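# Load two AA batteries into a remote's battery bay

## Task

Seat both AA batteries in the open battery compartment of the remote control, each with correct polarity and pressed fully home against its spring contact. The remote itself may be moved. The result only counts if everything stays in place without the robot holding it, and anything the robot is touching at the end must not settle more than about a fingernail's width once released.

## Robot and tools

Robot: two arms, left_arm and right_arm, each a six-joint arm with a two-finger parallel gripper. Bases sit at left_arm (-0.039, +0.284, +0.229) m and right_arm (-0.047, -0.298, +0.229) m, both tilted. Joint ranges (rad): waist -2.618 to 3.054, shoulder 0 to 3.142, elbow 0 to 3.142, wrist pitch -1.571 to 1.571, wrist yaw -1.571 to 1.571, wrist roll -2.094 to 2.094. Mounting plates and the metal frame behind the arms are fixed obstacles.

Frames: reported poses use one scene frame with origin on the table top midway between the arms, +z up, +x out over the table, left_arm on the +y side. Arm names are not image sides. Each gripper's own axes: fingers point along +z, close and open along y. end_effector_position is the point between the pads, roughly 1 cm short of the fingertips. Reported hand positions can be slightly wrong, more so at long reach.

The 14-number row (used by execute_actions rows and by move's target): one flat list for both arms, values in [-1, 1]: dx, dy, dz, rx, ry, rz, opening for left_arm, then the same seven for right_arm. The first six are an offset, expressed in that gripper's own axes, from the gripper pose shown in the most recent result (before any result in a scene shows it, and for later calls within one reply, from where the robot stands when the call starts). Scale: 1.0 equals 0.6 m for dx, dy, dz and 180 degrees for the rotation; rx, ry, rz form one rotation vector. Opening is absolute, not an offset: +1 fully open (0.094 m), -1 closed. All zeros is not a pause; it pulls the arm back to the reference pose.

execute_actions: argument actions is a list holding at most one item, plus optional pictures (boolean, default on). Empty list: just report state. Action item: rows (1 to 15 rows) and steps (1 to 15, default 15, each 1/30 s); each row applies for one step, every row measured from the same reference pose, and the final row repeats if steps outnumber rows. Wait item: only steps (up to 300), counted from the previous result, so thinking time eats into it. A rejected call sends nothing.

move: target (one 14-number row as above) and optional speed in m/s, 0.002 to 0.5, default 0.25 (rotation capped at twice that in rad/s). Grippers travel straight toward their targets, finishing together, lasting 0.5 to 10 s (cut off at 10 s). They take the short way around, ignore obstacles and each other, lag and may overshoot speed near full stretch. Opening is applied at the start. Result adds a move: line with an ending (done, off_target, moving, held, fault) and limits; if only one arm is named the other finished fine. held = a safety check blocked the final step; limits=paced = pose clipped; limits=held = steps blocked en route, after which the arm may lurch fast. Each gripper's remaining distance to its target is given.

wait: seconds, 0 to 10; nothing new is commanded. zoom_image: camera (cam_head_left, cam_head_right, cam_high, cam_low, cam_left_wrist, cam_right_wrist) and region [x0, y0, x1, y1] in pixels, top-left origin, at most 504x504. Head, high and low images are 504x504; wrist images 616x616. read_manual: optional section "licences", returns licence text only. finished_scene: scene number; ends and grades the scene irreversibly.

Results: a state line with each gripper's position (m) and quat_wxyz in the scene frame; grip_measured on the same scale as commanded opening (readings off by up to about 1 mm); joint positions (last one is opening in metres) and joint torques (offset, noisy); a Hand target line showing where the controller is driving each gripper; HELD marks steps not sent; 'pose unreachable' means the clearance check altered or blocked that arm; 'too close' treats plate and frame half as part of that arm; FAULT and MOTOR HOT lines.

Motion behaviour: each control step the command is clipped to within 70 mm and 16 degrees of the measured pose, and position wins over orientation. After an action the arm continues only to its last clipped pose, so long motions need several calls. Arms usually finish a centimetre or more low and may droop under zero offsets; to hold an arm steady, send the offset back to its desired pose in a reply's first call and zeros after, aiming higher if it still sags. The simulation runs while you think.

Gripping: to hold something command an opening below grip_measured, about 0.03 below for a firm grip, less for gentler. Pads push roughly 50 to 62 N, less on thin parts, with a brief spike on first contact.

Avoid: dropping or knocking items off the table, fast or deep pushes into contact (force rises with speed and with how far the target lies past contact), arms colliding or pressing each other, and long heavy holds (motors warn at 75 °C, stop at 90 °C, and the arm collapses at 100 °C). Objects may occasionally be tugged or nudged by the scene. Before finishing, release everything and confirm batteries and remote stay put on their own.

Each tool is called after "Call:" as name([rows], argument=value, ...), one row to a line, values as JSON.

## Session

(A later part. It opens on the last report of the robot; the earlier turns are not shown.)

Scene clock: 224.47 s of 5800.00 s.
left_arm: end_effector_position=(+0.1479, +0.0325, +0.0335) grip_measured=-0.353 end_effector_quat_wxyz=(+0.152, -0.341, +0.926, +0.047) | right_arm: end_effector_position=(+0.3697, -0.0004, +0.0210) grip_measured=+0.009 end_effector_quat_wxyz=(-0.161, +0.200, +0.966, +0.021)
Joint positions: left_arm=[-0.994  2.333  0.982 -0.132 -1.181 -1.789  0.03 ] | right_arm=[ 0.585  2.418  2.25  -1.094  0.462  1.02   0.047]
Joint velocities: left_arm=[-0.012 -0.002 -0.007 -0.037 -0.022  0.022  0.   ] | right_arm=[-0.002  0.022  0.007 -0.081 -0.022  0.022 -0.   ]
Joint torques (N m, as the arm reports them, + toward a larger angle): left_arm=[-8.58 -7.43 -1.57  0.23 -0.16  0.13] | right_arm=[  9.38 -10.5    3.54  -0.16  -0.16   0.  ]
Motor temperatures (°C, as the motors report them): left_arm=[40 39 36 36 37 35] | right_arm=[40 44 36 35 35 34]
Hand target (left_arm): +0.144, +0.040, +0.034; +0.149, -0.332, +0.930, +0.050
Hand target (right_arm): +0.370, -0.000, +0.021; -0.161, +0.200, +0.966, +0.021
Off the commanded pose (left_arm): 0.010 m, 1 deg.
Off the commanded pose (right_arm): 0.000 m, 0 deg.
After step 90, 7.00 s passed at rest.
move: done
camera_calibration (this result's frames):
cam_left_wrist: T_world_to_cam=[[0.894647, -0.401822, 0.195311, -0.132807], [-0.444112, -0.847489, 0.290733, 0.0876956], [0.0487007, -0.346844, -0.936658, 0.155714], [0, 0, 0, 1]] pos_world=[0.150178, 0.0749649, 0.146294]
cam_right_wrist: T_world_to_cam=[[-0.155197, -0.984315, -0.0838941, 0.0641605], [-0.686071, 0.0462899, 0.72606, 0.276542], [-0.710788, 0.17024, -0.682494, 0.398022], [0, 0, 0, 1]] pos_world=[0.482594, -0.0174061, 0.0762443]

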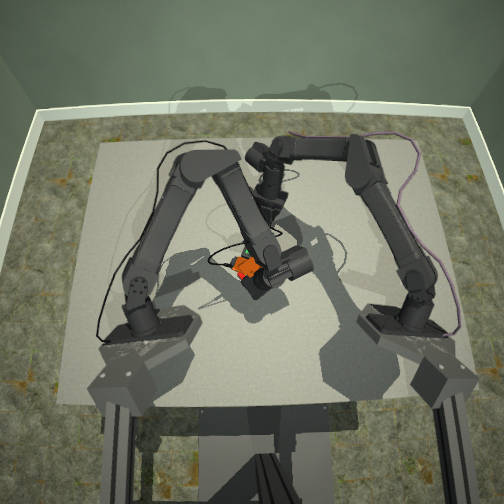

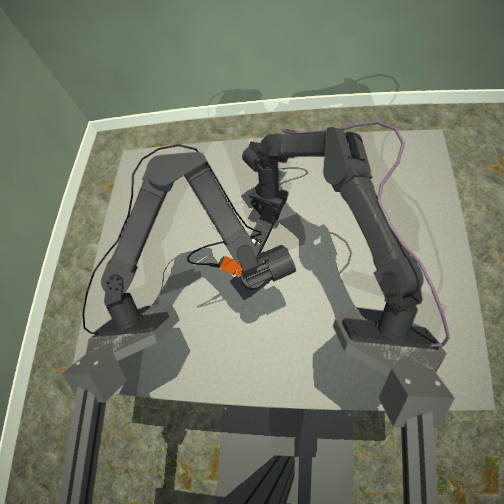

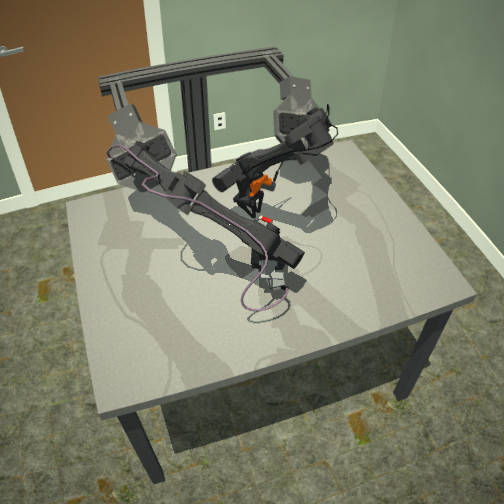

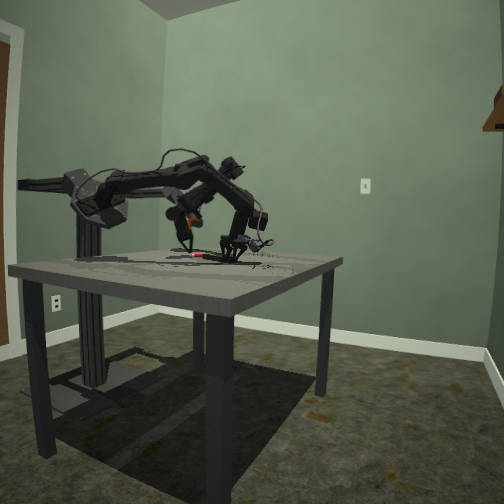

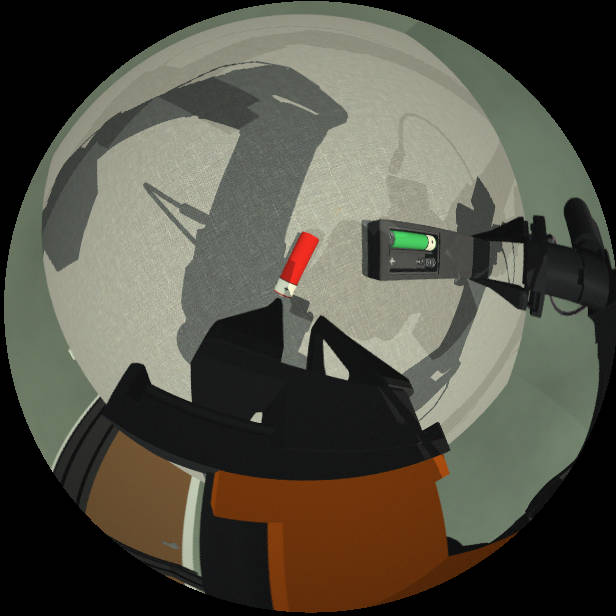

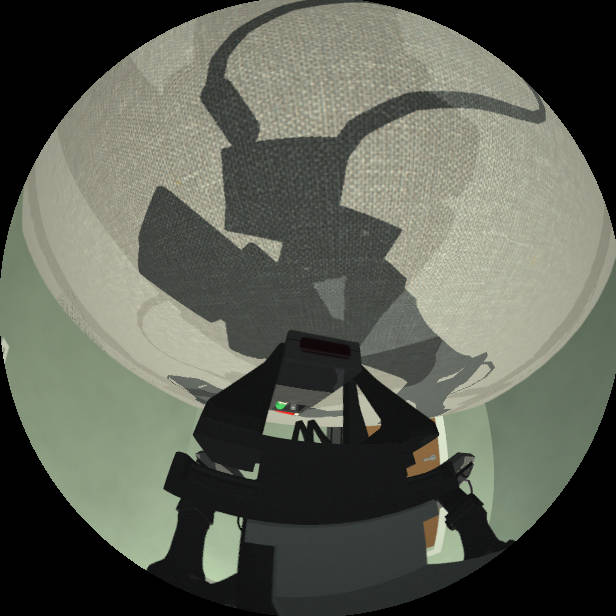

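Call:
execute_actions(actions=[])

Scene clock: 231.37 s of 5800.00 s.
left_arm: end_effector_position=(+0.1481, +0.0320, +0.0335) grip_measured=-0.353 end_effector_quat_wxyz=(+0.152, -0.341, +0.927, +0.046) | right_arm: end_effector_position=(+0.3697, -0.0004, +0.0210) grip_measured=+0.009 end_effector_quat_wxyz=(-0.161, +0.200, +0.966, +0.021)
Joint positions: left_arm=[-0.994  2.333  0.982 -0.128 -1.18  -1.785  0.03 ] | right_arm=[ 0.585  2.418  2.25  -1.094  0.462  1.02   0.047]
Joint velocities: left_arm=[ 0.012 -0.002 -0.002  0.007  0.022 -0.037 -0.001] | right_arm=[ 0.007 -0.002  0.022 -0.022 -0.051  0.022 -0.   ]
Joint torques (N m, as the arm reports them, + toward a larger angle): left_arm=[-8.61 -7.42 -1.57  0.25 -0.16  0.09] | right_arm=[  9.4  -10.49   3.57  -0.17  -0.16   0.01]
Motor temperatures (°C, as the motors report them): left_arm=[40 39 36 36 37 35] | right_arm=[40 44 36 35 35 34]
Hand target (left_arm): +0.144, +0.040, +0.034; +0.149, -0.332, +0.930, +0.050
Hand target (right_arm): +0.370, -0.000, +0.021; -0.161, +0.200, +0.966, +0.021
Off the commanded pose (left_arm): 0.010 m, 1 deg.
Off the commanded pose (right_arm): 0.000 m, 0 deg.
Steps of this call (steps 1 to 90: nothing new was sent; then 3.90 s passed at rest). Readings (end_effector_position):
1: left_arm (+0.1479, +0.0324, +0.0335) | right_arm (+0.3697, -0.0004, +0.0210)
2: left_arm (+0.1480, +0.0323, +0.0335) | right_arm (+0.3697, -0.0004, +0.0210)
4: left_arm (+0.1480, +0.0322, +0.0335) | right_arm (+0.3697, -0.0004, +0.0210)
8: left_arm (+0.1480, +0.0321, +0.0335) | right_arm (+0.3697, -0.0004, +0.0210)
90: the state above
camera_calibration (this result's frames):
cam_left_wrist: T_world_to_cam=[[0.894519, -0.401796, 0.195946, -0.133128], [-0.444382, -0.846877, 0.292104, 0.0873073], [0.0485753, -0.348367, -0.936099, 0.15551], [0, 0, 0, 1]] pos_world=[0.15033, 0.0746228, 0.146156]
cam_right_wrist: T_world_to_cam=[[-0.155197, -0.984315, -0.0838941, 0.0641605], [-0.686071, 0.0462899, 0.72606, 0.276542], [-0.710788, 0.17024, -0.682494, 0.398022], [0, 0, 0, 1]] pos_world=[0.482594, -0.0174061, 0.0762443]

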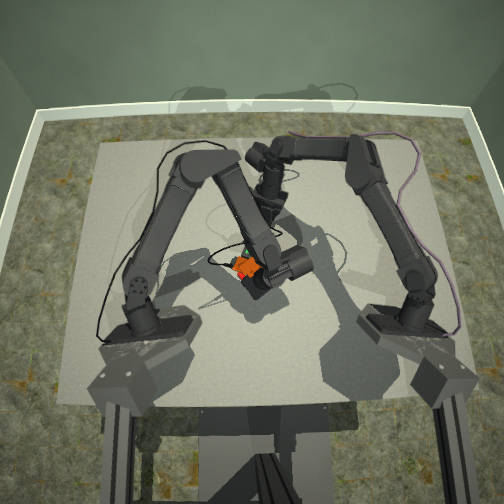

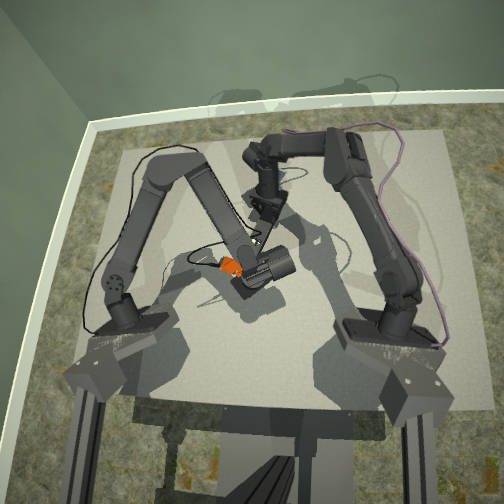

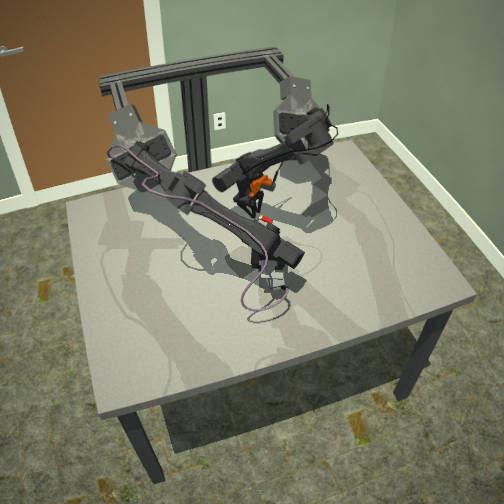

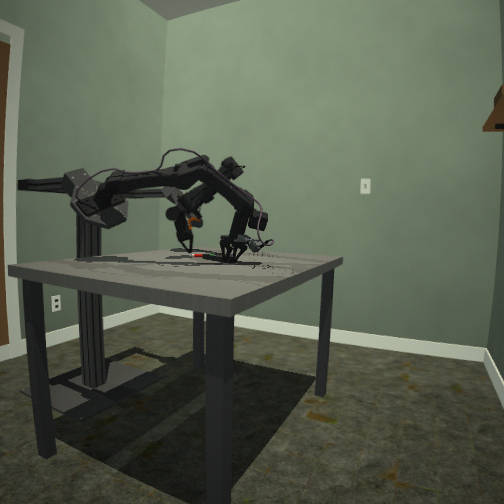

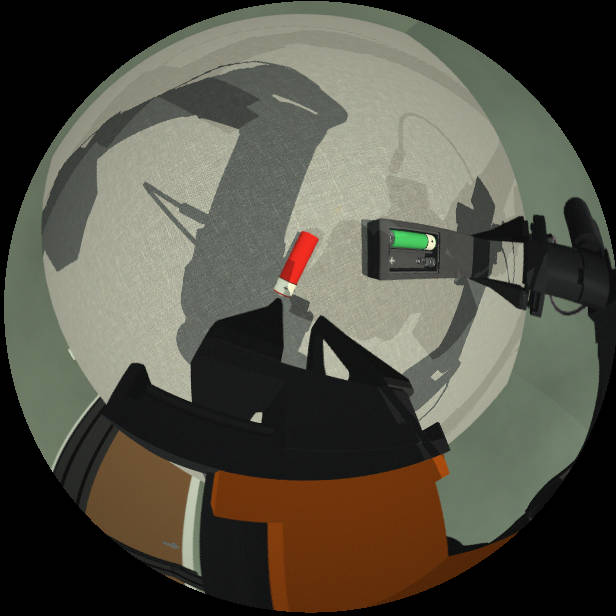

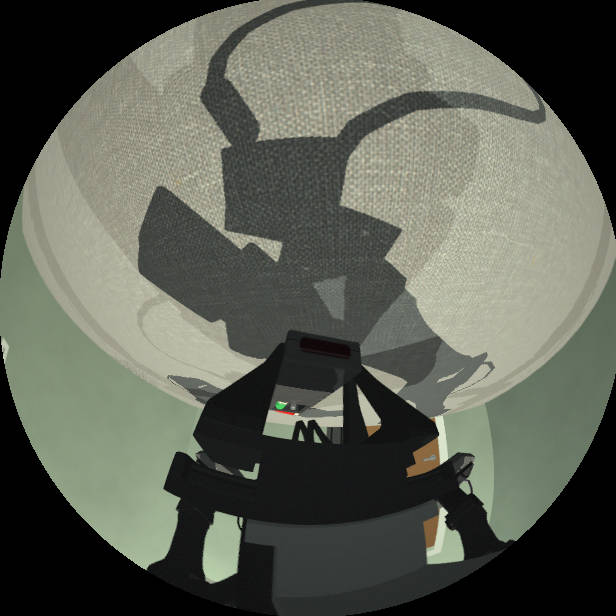

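Call:
execute_actions([
  {"rows":[[0,0.018,-0.002,0,0,0,-0.3,0,0,0,0,0,0,-0.03],[0,0.021,-0.003,0,0,0,-0.3,0,0,0,0,0,0,-0.03],[0,0.024,-0.004,0,0,0,-0.3,0,0,0,0,0,0,-0.03],[0,0.027,-0.005,0,0,0,-0.3,0,0,0,0,0,0,-0.03],[0,0.03,-0.005,0,0,0,-0.3,0,0,0,0,0,0,-0.03],[0,0.033,-0.005,0,0,0,-0.3,0,0,0,0,0,0,-0.03],[-0.002,0.036,-0.005,0,0,0,-0.3,0,0,0,0,0,0,-0.03],[-0.004,0.039,-0.005,0,0,0,-0.3,0,0,0,0,0,0,-0.03],[-0.005,0.041,-0.005,0,0,0,-0.3,0,0,0,0,0,0,-0.03]],"steps":15},
], pictures=false)

Call:
execute_actions([
  {"steps":10},
])

Call:
zoom_image(camera="cam_left_wrist", region=[240, 210, 370, 340])

Scene clock: 234.53 s of 5800.00 s.
left_arm: end_effector_position=(+0.1351, +0.0506, +0.0324) grip_measured=-0.303 end_effector_quat_wxyz=(+0.151, -0.339, +0.927, +0.054) | right_arm: end_effector_position=(+0.3697, -0.0004, +0.0210) grip_measured=+0.009 end_effector_quat_wxyz=(-0.161, +0.200, +0.966, +0.021)
Joint positions: left_arm=[-0.994  2.323  0.908 -0.103 -1.18  -1.815  0.033] | right_arm=[ 0.585  2.418  2.25  -1.094  0.462  1.02   0.047]
Joint velocities: left_arm=[-0.027 -0.032  0.007 -0.007 -0.022  0.007 -0.   ] | right_arm=[ 0.002 -0.002  0.007 -0.007 -0.037  0.022  0.   ]
Joint torques (N m, as the arm reports them, + toward a larger angle): left_arm=[-9.52 -7.05 -1.22  0.23 -0.21 -0.07] | right_arm=[  9.41 -10.5    3.56  -0.16  -0.16   0.  ]
Motor temperatures (°C, as the motors report them): left_arm=[40 39 36 36 37 35] | right_arm=[40 44 36 35 35 34]
Hand target (left_arm): +0.133, +0.052, +0.037; +0.152, -0.341, +0.927, +0.047
Hand target (right_arm): +0.370, -0.000, +0.021; -0.161, +0.200, +0.966, +0.021
Off the commanded pose (left_arm): 0.005 m, 1 deg.
Off the commanded pose (right_arm): 0.000 m, 0 deg.
Steps of this call (steps 1 to 80: nothing new was sent; steps 81 to 95: all 15 steps of this action). Readings (end_effector_position):
81: left_arm (+0.1481, +0.0319, +0.0335) | right_arm (+0.3697, -0.0004, +0.0210)
82: left_arm (+0.1478, +0.0321, +0.0333) | right_arm (+0.3697, -0.0004, +0.0210)
84: left_arm (+0.1456, +0.0347, +0.0329) | right_arm (+0.3697, -0.0004, +0.0210)
88: left_arm (+0.1383, +0.0441, +0.0318) | right_arm (+0.3697, -0.0004, +0.0210)
95: the state above

Scene clock: 234.87 s of 5800.00 s.
left_arm: end_effector_position=(+0.1363, +0.0494, +0.0327) grip_measured=-0.303 end_effector_quat_wxyz=(+0.152, -0.343, +0.926, +0.051) | right_arm: end_effector_position=(+0.3697, -0.0004, +0.0210) grip_measured=+0.009 end_effector_quat_wxyz=(-0.161, +0.200, +0.966, +0.021)
Joint positions: left_arm=[-0.994  2.321  0.908 -0.095 -1.18  -1.815  0.033] | right_arm=[ 0.585  2.418  2.25  -1.094  0.462  1.02   0.047]
Joint velocities: left_arm=[ 0.002 -0.002 -0.012  0.037 -0.037 -0.081 -0.   ] | right_arm=[ 0.007  0.007 -0.002 -0.037 -0.051  0.066  0.   ]
Joint torques (N m, as the arm reports them, + toward a larger angle): left_arm=[-9.53 -7.08 -1.18  0.25 -0.2  -0.05] | right_arm=[  9.41 -10.48   3.58  -0.17  -0.15   0.  ]
Motor temperatures (°C, as the motors report them): left_arm=[40 39 36 36 37 35] | right_arm=[40 44 36 35 35 34]
Hand target (left_arm): +0.133, +0.052, +0.037; +0.152, -0.341, +0.927, +0.047
Hand target (right_arm): +0.370, -0.000, +0.021; -0.161, +0.200, +0.966, +0.021
Off the commanded pose (left_arm): 0.006 m, 1 deg.
Off the commanded pose (right_arm): 0.000 m, 0 deg.
Steps of this call (steps 1 to 10: nothing new was sent). Readings (end_effector_position):
1: left_arm (+0.1354, +0.0502, +0.0325) | right_arm (+0.3697, -0.0004, +0.0210)
2: left_arm (+0.1358, +0.0500, +0.0326) | right_arm (+0.3697, -0.0004, +0.0210)
4: left_arm (+0.1361, +0.0496, +0.0327) | right_arm (+0.3697, -0.0004, +0.0210)
8: left_arm (+0.1362, +0.0494, +0.0327) | right_arm (+0.3697, -0.0004, +0.0210)
10: the state above
camera_calibration (this result's frames):
cam_left_wrist: T_world_to_cam=[[0.897716, -0.398187, 0.188554, -0.1158], [-0.438104, -0.852052, 0.286482, 0.0965611], [0.0465848, -0.339786, -0.939348, 0.161367], [0, 0, 0, 1]] pos_world=[0.138742, 0.0909953, 0.145752]
cam_right_wrist: T_world_to_cam=[[-0.155197, -0.984315, -0.0838941, 0.0641605], [-0.686071, 0.0462899, 0.72606, 0.276542], [-0.710788, 0.17024, -0.682494, 0.398022], [0, 0, 0, 1]] pos_world=[0.482594, -0.0174061, 0.0762443]

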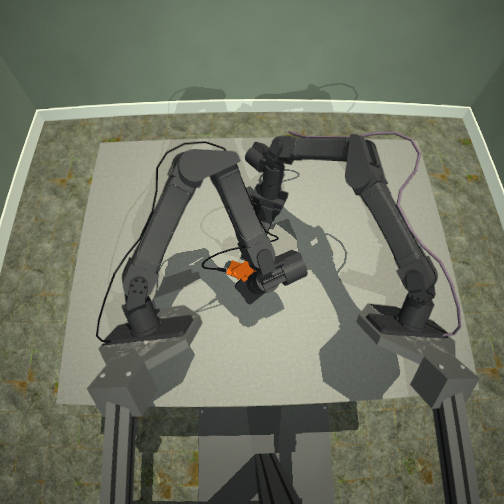

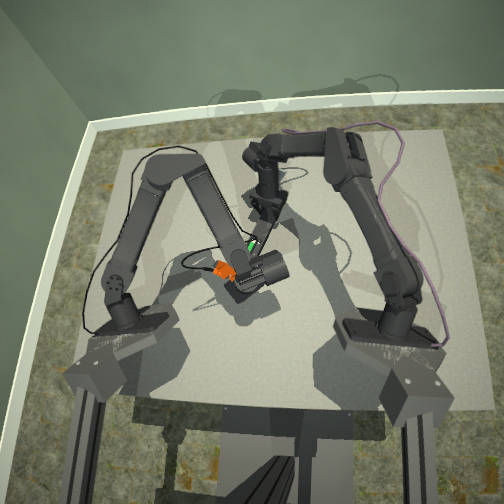

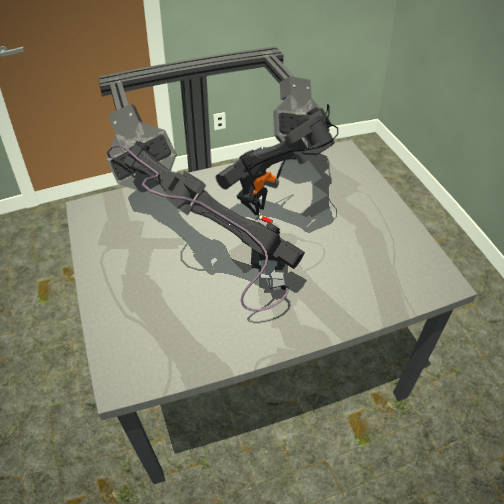

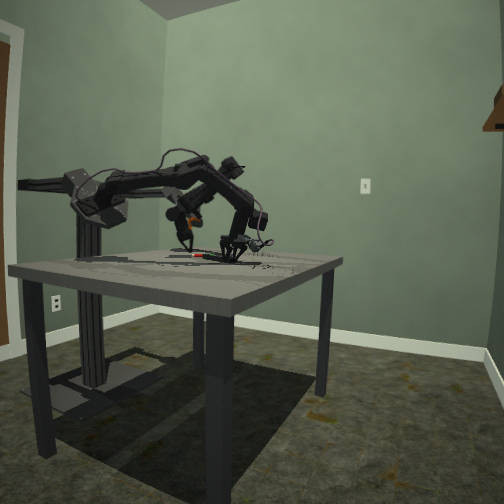

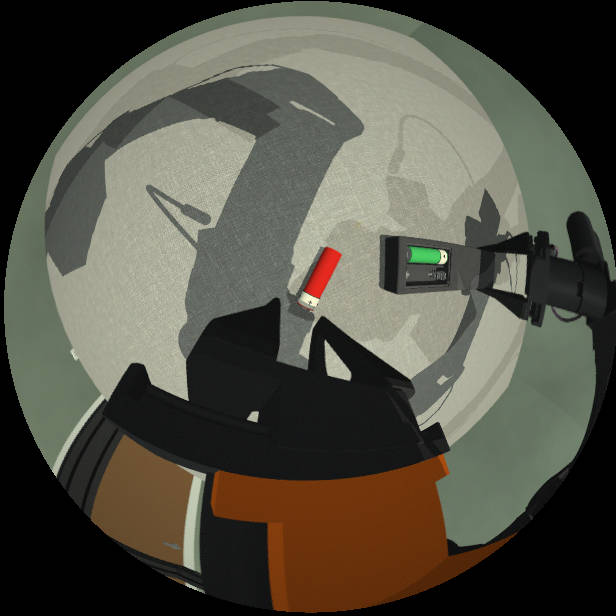

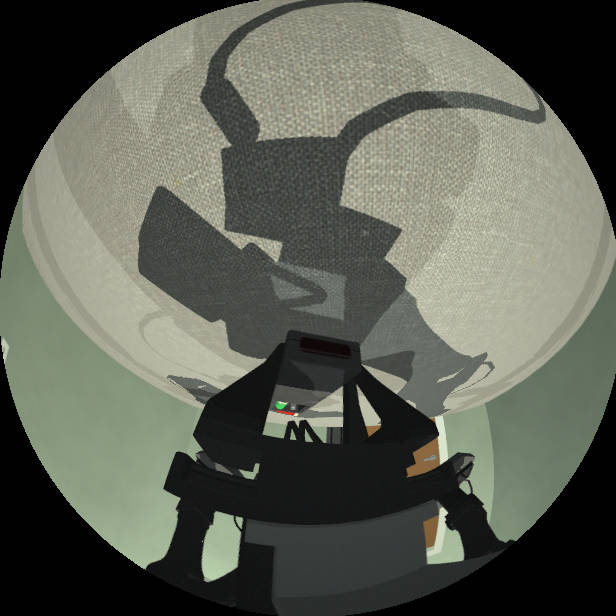

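Region (240, 210, 370, 340) of cam_left_wrist's 616x616 image, scaled by 3.877, with more detail than that image has.

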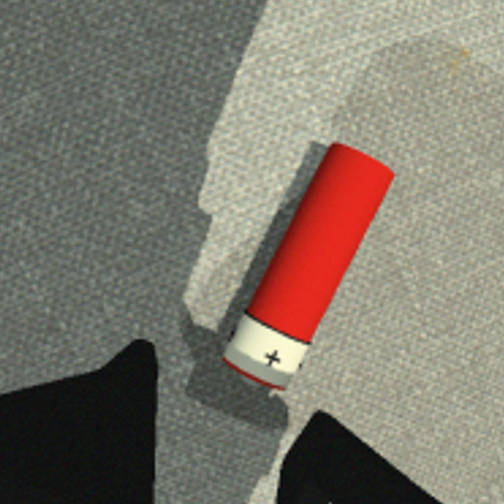

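Call:
execute_actions([
  {"rows":[[0,0.005,-0.004,0,0,0,-0.3,0,0,0,0,0,0,-0.03],[-0.001,0.004,-0.001,0,0,0,-0.3,0,0,0,0,0,0,-0.03],[-0.002,0.003,0.002,0,0,0,-0.3,0,0,0,0,0,0,-0.03],[-0.003,0.002,0.005,0.002,0,0,-0.3,0,0,0,0,0,0,-0.03],[-0.004,0.001,0.007,0.003,0,0,-0.3,0,0,0,0,0,0,-0.03],[-0.005,0,0.009,0.004,0,0,-0.3,0,0,0,0,0,0,-0.03],[-0.006,-0.001,0.011,0.005,0,0,-0.3,0,0,0,0,0,0,-0.03],[-0.007,-0.002,0.013,0.006,0,0,-0.3,0,0,0,0,0,0,-0.03],[-0.007,-0.003,0.015,0.007,0,0,-0.3,0,0,0,0,0,0,-0.03]],"steps":15},
], pictures=false)

Call:
execute_actions([
  {"steps":10},
])

Call:
zoom_image(camera="cam_left_wrist", region=[240, 210, 370, 340])

Scene clock: 240.83 s of 5800.00 s.
left_arm: end_effector_position=(+0.1437, +0.0488, +0.0240) grip_measured=-0.303 end_effector_quat_wxyz=(+0.155, -0.348, +0.923, +0.045) | right_arm: end_effector_position=(+0.3697, -0.0004, +0.0210) grip_measured=+0.009 end_effector_quat_wxyz=(-0.161, +0.200, +0.966, +0.021)
Joint positions: left_arm=[-0.961  2.321  0.886  0.038 -1.18  -1.713  0.033] | right_arm=[ 0.585  2.418  2.25  -1.094  0.462  1.02   0.047]
Joint velocities: left_arm=[-0.007 -0.007 -0.051  0.11   0.022  0.198 -0.001] | right_arm=[-0.002  0.002  0.012  0.037 -0.037 -0.007  0.   ]
Joint torques (N m, as the arm reports them, + toward a larger angle): left_arm=[-8.39 -7.1  -1.1   0.31 -0.22  0.08] | right_arm=[  9.41 -10.49   3.54  -0.17  -0.16   0.  ]
Motor temperatures (°C, as the motors report them): left_arm=[40 39 36 36 37 35] | right_arm=[40 44 36 35 35 34]
Hand target (left_arm): +0.143, +0.053, +0.026; +0.156, -0.342, +0.926, +0.042
Hand target (right_arm): +0.370, -0.000, +0.021; -0.161, +0.200, +0.966, +0.021
Off the commanded pose (left_arm): 0.004 m, 1 deg.
Off the commanded pose (right_arm): 0.000 m, 0 deg.
Steps of this call (steps 1 to 90: nothing new was sent; then 2.47 s passed at rest; steps 91 to 105: all 15 steps of this action). Readings (end_effector_position):
91: left_arm (+0.1363, +0.0493, +0.0327) | right_arm (+0.3697, -0.0004, +0.0210)
92: left_arm (+0.1363, +0.0493, +0.0327) | right_arm (+0.3697, -0.0004, +0.0210)
94: left_arm (+0.1368, +0.0488, +0.0324) | right_arm (+0.3697, -0.0004, +0.0210)
98: left_arm (+0.1415, +0.0470, +0.0287) | right_arm (+0.3697, -0.0004, +0.0210)
105: the state above

Scene clock: 241.17 s of 5800.00 s.
left_arm: end_effector_position=(+0.1452, +0.0464, +0.0239) grip_measured=-0.303 end_effector_quat_wxyz=(+0.156, -0.349, +0.923, +0.040) | right_arm: end_effector_position=(+0.3697, -0.0004, +0.0210) grip_measured=+0.009 end_effector_quat_wxyz=(-0.161, +0.200, +0.966, +0.021)
Joint positions: left_arm=[-0.961  2.321  0.884  0.065 -1.18  -1.693  0.033] | right_arm=[ 0.585  2.418  2.25  -1.094  0.462  1.02   0.047]
Joint velocities: left_arm=[-0.012 -0.022 -0.007 -0.007  0.007  0.051 -0.001] | right_arm=[-0.012  0.002 -0.022 -0.007 -0.037  0.037  0.   ]
Joint torques (N m, as the arm reports them, + toward a larger angle): left_arm=[-8.38 -7.1  -1.44  0.31 -0.21  0.05] | right_arm=[  9.37 -10.5    3.58  -0.16  -0.16   0.  ]
Motor temperatures (°C, as the motors report them): left_arm=[40 39 36 36 37 35] | right_arm=[40 44 36 35 35 34]
Hand target (left_arm): +0.143, +0.053, +0.026; +0.156, -0.342, +0.926, +0.042
Hand target (right_arm): +0.370, -0.000, +0.021; -0.161, +0.200, +0.966, +0.021
Off the commanded pose (left_arm): 0.007 m, 1 deg.
Off the commanded pose (right_arm): 0.000 m, 0 deg.
Steps of this call (steps 1 to 10: nothing new was sent). Readings (end_effector_position):
1: left_arm (+0.1438, +0.0487, +0.0240) | right_arm (+0.3697, -0.0004, +0.0210)
2: left_arm (+0.1439, +0.0484, +0.0240) | right_arm (+0.3697, -0.0004, +0.0210)
4: left_arm (+0.1445, +0.0476, +0.0239) | right_arm (+0.3697, -0.0004, +0.0210)
8: left_arm (+0.1451, +0.0467, +0.0239) | right_arm (+0.3697, -0.0004, +0.0210)
10: the state above
camera_calibration (this result's frames):
cam_left_wrist: T_world_to_cam=[[0.897688, -0.386707, 0.21122, -0.124451], [-0.435757, -0.850219, 0.29537, 0.0998804], [0.0653618, -0.35719, -0.931742, 0.14962], [0, 0, 0, 1]] pos_world=[0.145463, 0.0902366, 0.136192]
cam_right_wrist: T_world_to_cam=[[-0.155197, -0.984315, -0.0838941, 0.0641605], [-0.686071, 0.0462899, 0.72606, 0.276542], [-0.710788, 0.17024, -0.682494, 0.398022], [0, 0, 0, 1]] pos_world=[0.482594, -0.0174061, 0.0762443]

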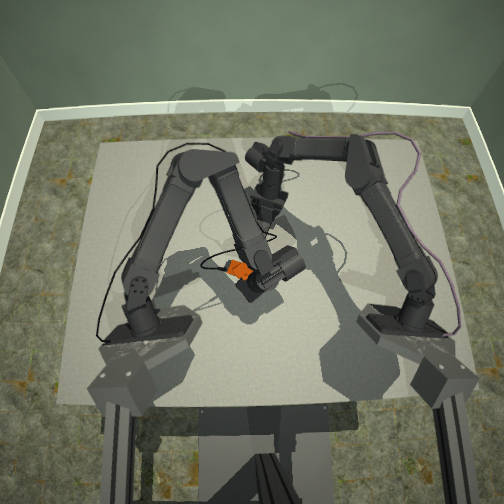

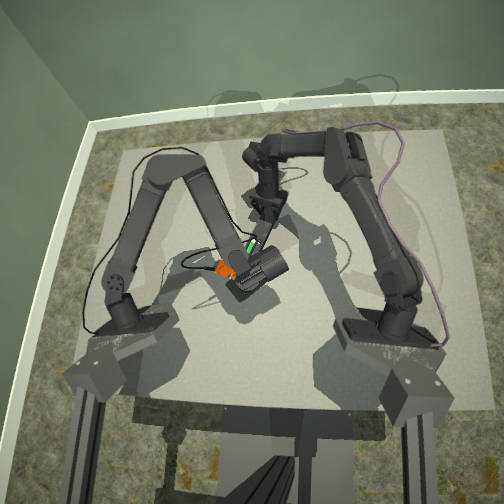

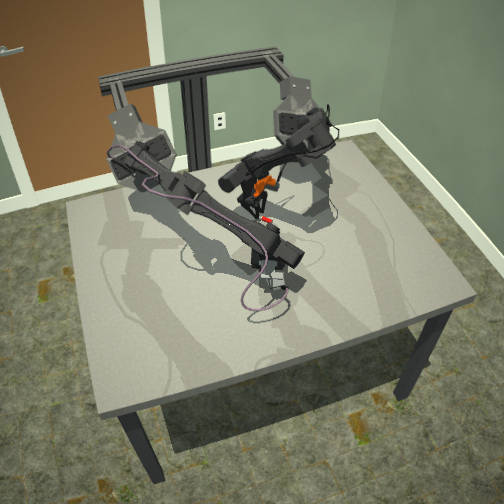

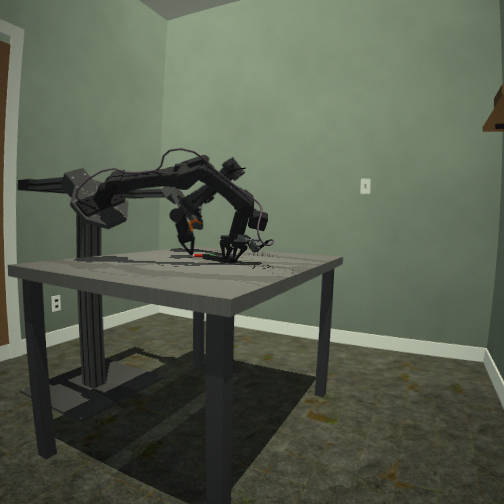

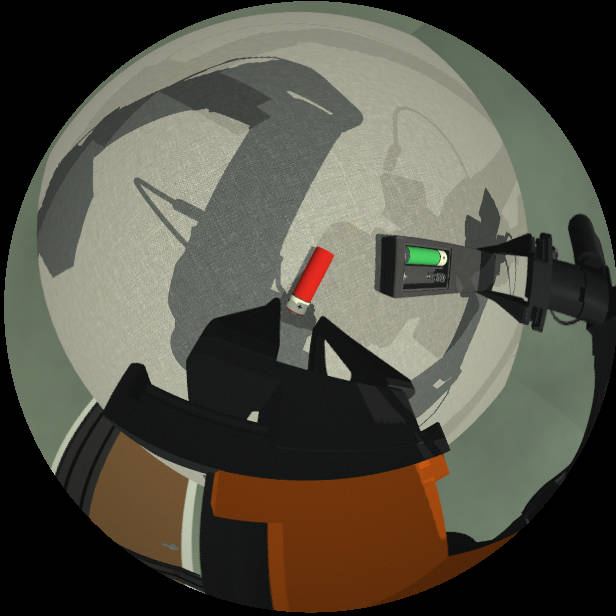

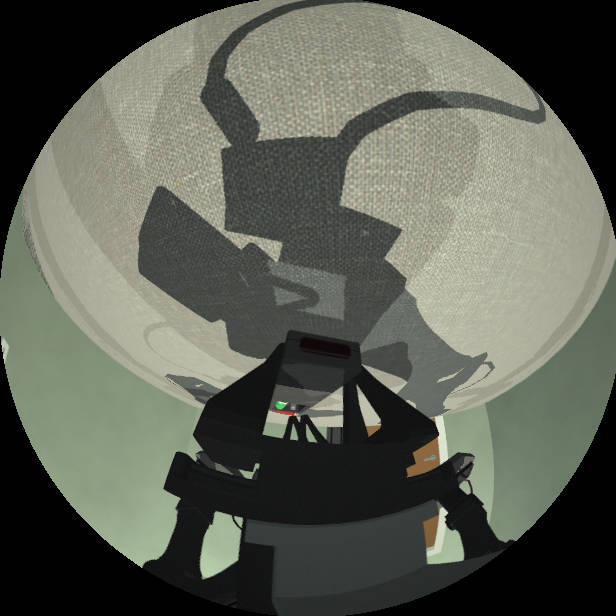

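Region (240, 210, 370, 340) of cam_left_wrist's 616x616 image, scaled by 3.877, with more detail than that image has.

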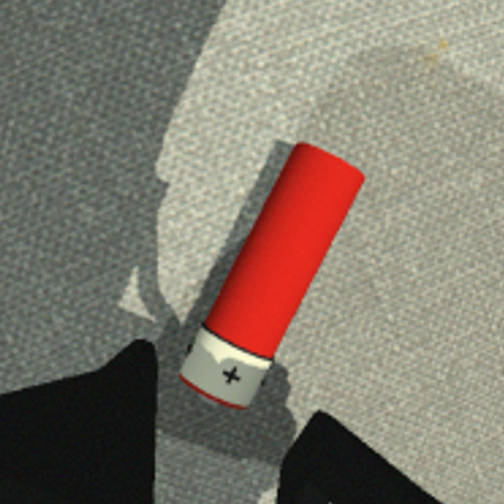

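Call:
zoom_image(camera="cam_low", region=[170, 230, 220, 268])

Region (170, 230, 220, 268) of cam_low's 504x504 image, scaled by 10.080, with more detail than that image has; it fills the top 383 rows of this view, and the rest is white.

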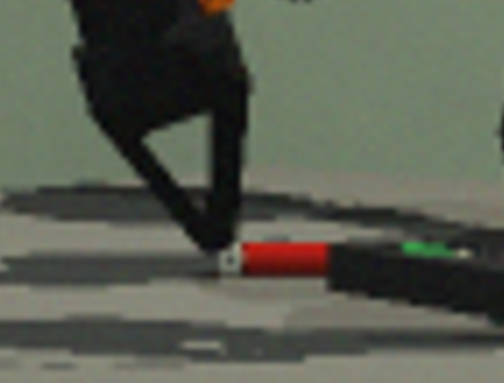

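Call:
execute_actions([
  {"rows":[[-0.006,0.01,-0.001,0,0,0,-0.3,0,0,0,0,0,0,-0.03],[-0.007,0.01,0.001,0,0,0,-0.3,0,0,0,0,0,0,-0.03],[-0.008,0.01,0.003,0,0,0,-0.3,0,0,0,0,0,0,-0.03],[-0.009,0.01,0.005,0,0,0,-0.3,0,0,0,0,0,0,-0.03],[-0.01,0.01,0.006,0,0,0,-0.3,0,0,0,0,0,0,-0.03],[-0.011,0.01,0.007,0,0,0,-0.3,0,0,0,0,0,0,-0.03],[-0.012,0.01,0.008,0,0,0,-0.3,0,0,0,0,0,0,-0.03],[-0.013,0.01,0.009,0,0,0,-0.3,0,0,0,0,0,0,-0.03],[-0.013,0.01,0.01,0,0,0,-0.3,0,0,0,0,0,0,-0.03]],"steps":15},
], pictures=false)

Call:
execute_actions([
  {"steps":10},
])

Call:
zoom_image(camera="cam_left_wrist", region=[240, 210, 370, 340])

Call:
zoom_image(camera="cam_low", region=[170, 230, 220, 268])

Scene clock: 247.50 s of 5800.00 s.
left_arm: end_effector_position=(+0.1510, +0.0519, +0.0192) grip_measured=-0.303 end_effector_quat_wxyz=(+0.158, -0.355, +0.920, +0.040) | right_arm: end_effector_position=(+0.3697, -0.0004, +0.0210) grip_measured=+0.009 end_effector_quat_wxyz=(-0.161, +0.200, +0.966, +0.021)
Joint positions: left_arm=[-0.933  2.309  0.859  0.139 -1.179 -1.64   0.033] | right_arm=[ 0.585  2.418  2.25  -1.094  0.462  1.02   0.047]
Joint velocities: left_arm=[-0.007 -0.002  0.002 -0.007  0.007  0.051  0.001] | right_arm=[-0.002 -0.002 -0.027 -0.007  0.007 -0.022 -0.   ]
Joint torques (N m, as the arm reports them, + toward a larger angle): left_arm=[-8.04 -7.13 -1.43  0.36 -0.18  0.08] | right_arm=[  9.4  -10.49   3.59  -0.17  -0.16  -0.01]
Motor temperatures (°C, as the motors report them): left_arm=[40 39 36 36 37 35] | right_arm=[40 44 36 35 35 34]
Hand target (left_arm): +0.149, +0.057, +0.021; +0.156, -0.349, +0.923, +0.041
Hand target (right_arm): +0.370, -0.000, +0.021; -0.161, +0.200, +0.966, +0.021
Off the commanded pose (left_arm): 0.006 m, 1 deg.
Off the commanded pose (right_arm): 0.000 m, 0 deg.
Steps of this call (steps 1 to 90: nothing new was sent; then 2.83 s passed at rest; steps 91 to 105: all 15 steps of this action). Readings (end_effector_position):
91: left_arm (+0.1455, +0.0460, +0.0239) | right_arm (+0.3697, -0.0004, +0.0210)
92: left_arm (+0.1458, +0.0458, +0.0238) | right_arm (+0.3697, -0.0004, +0.0210)
94: left_arm (+0.1469, +0.0456, +0.0231) | right_arm (+0.3697, -0.0004, +0.0210)
98: left_arm (+0.1493, +0.0499, +0.0209) | right_arm (+0.3697, -0.0004, +0.0210)
105: the state above

Scene clock: 247.83 s of 5800.00 s.
left_arm: end_effector_position=(+0.1519, +0.0507, +0.0192) grip_measured=-0.303 end_effector_quat_wxyz=(+0.159, -0.356, +0.920, +0.038) | right_arm: end_effector_position=(+0.3697, -0.0004, +0.0210) grip_measured=+0.009 end_effector_quat_wxyz=(-0.161, +0.200, +0.966, +0.021)
Joint positions: left_arm=[-0.933  2.309  0.859  0.15  -1.178 -1.632  0.033] | right_arm=[ 0.585  2.418  2.25  -1.094  0.462  1.02   0.047]
Joint velocities: left_arm=[-0.027 -0.002 -0.022  0.007  0.022 -0.037  0.   ] | right_arm=[ 0.002  0.002 -0.007 -0.007  0.051 -0.007 -0.001]
Joint torques (N m, as the arm reports them, + toward a larger angle): left_arm=[-8.16 -7.12 -1.61  0.37 -0.16  0.11] | right_arm=[  9.39 -10.53   3.55  -0.17  -0.16  -0.01]
Motor temperatures (°C, as the motors report them): left_arm=[40 39 36 36 37 35] | right_arm=[40 44 36 35 35 34]
Hand target (left_arm): +0.149, +0.057, +0.021; +0.156, -0.349, +0.923, +0.041
Hand target (right_arm): +0.370, -0.000, +0.021; -0.161, +0.200, +0.966, +0.021
Off the commanded pose (left_arm): 0.007 m, 1 deg.
Off the commanded pose (right_arm): 0.000 m, 0 deg.
Steps of this call (steps 1 to 10: nothing new was sent). Readings (end_effector_position):
1: left_arm (+0.1513, +0.0516, +0.0192) | right_arm (+0.3697, -0.0004, +0.0210)
2: left_arm (+0.1514, +0.0514, +0.0192) | right_arm (+0.3697, -0.0004, +0.0210)
4: left_arm (+0.1516, +0.0511, +0.0192) | right_arm (+0.3697, -0.0004, +0.0210)
8: left_arm (+0.1518, +0.0508, +0.0192) | right_arm (+0.3697, -0.0004, +0.0210)
10: the state above
camera_calibration (this result's frames):
cam_left_wrist: T_world_to_cam=[[0.901282, -0.373239, 0.21996, -0.129172], [-0.426117, -0.855361, 0.294587, 0.106611], [0.078194, -0.359235, -0.929966, 0.144458], [0, 0, 0, 1]] pos_world=[0.150553, 0.0948732, 0.131347]
cam_right_wrist: T_world_to_cam=[[-0.155197, -0.984315, -0.0838941, 0.0641605], [-0.686071, 0.0462899, 0.72606, 0.276542], [-0.710788, 0.17024, -0.682494, 0.398022], [0, 0, 0, 1]] pos_world=[0.482594, -0.0174061, 0.0762443]

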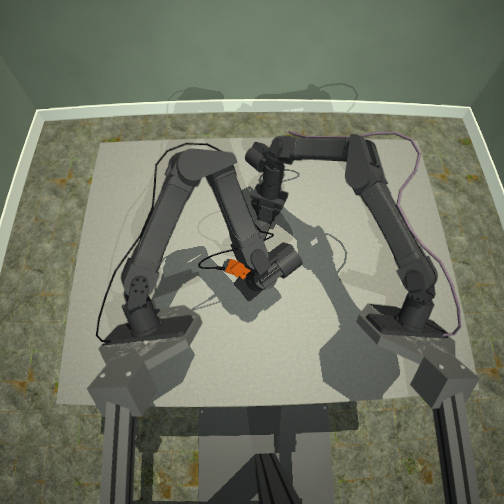

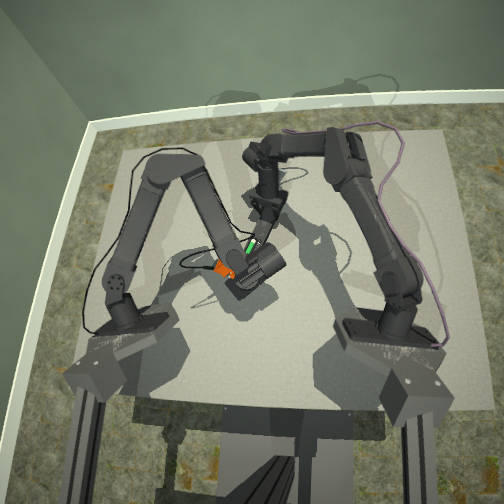

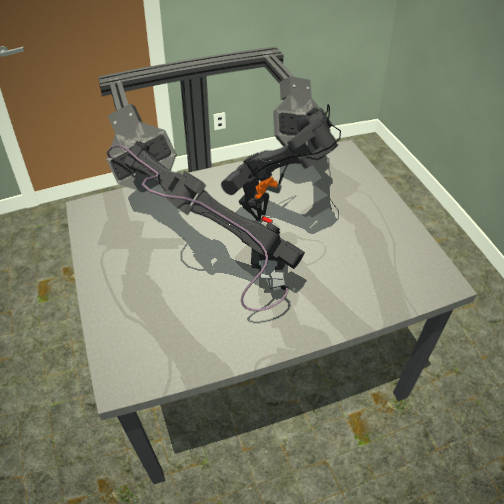

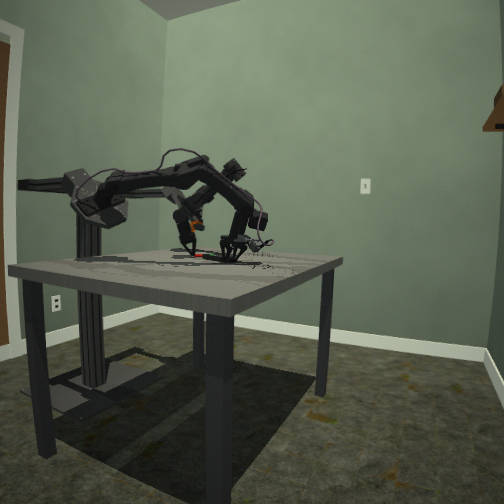

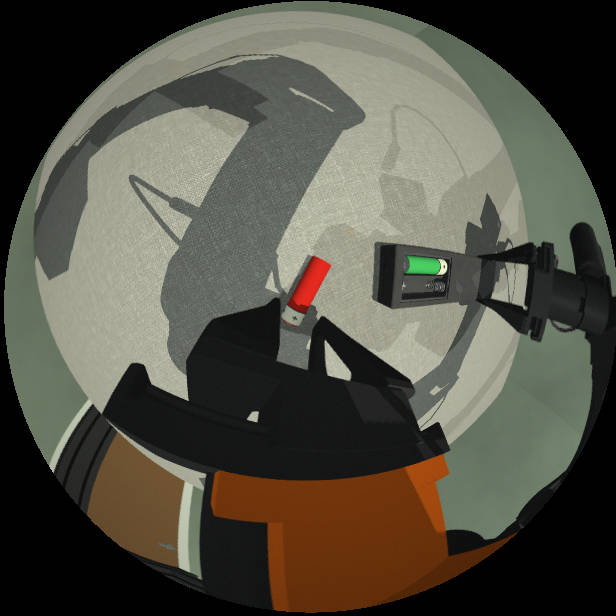

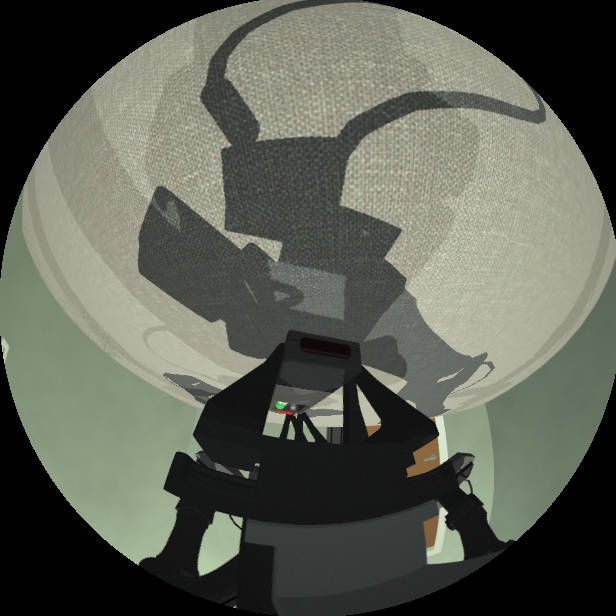

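Region (240, 210, 370, 340) of cam_left_wrist's 616x616 image, scaled by 3.877, with more detail than that image has.

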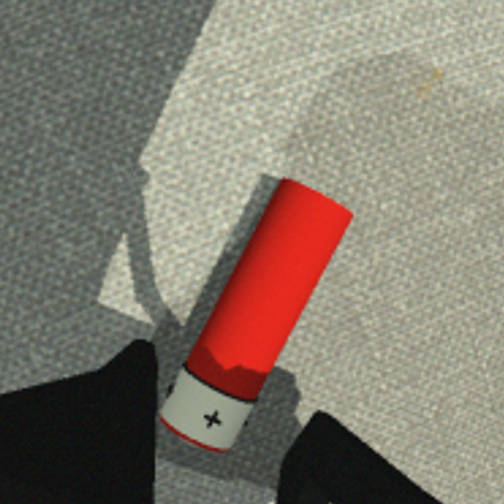

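Region (170, 230, 220, 268) of cam_low's 504x504 image, scaled by 10.080, with more detail than that image has; it fills the top 383 rows of this view, and the rest is white.

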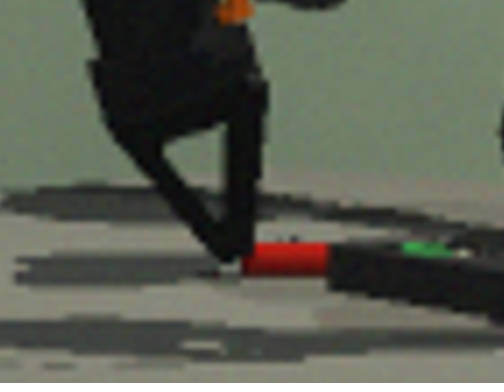

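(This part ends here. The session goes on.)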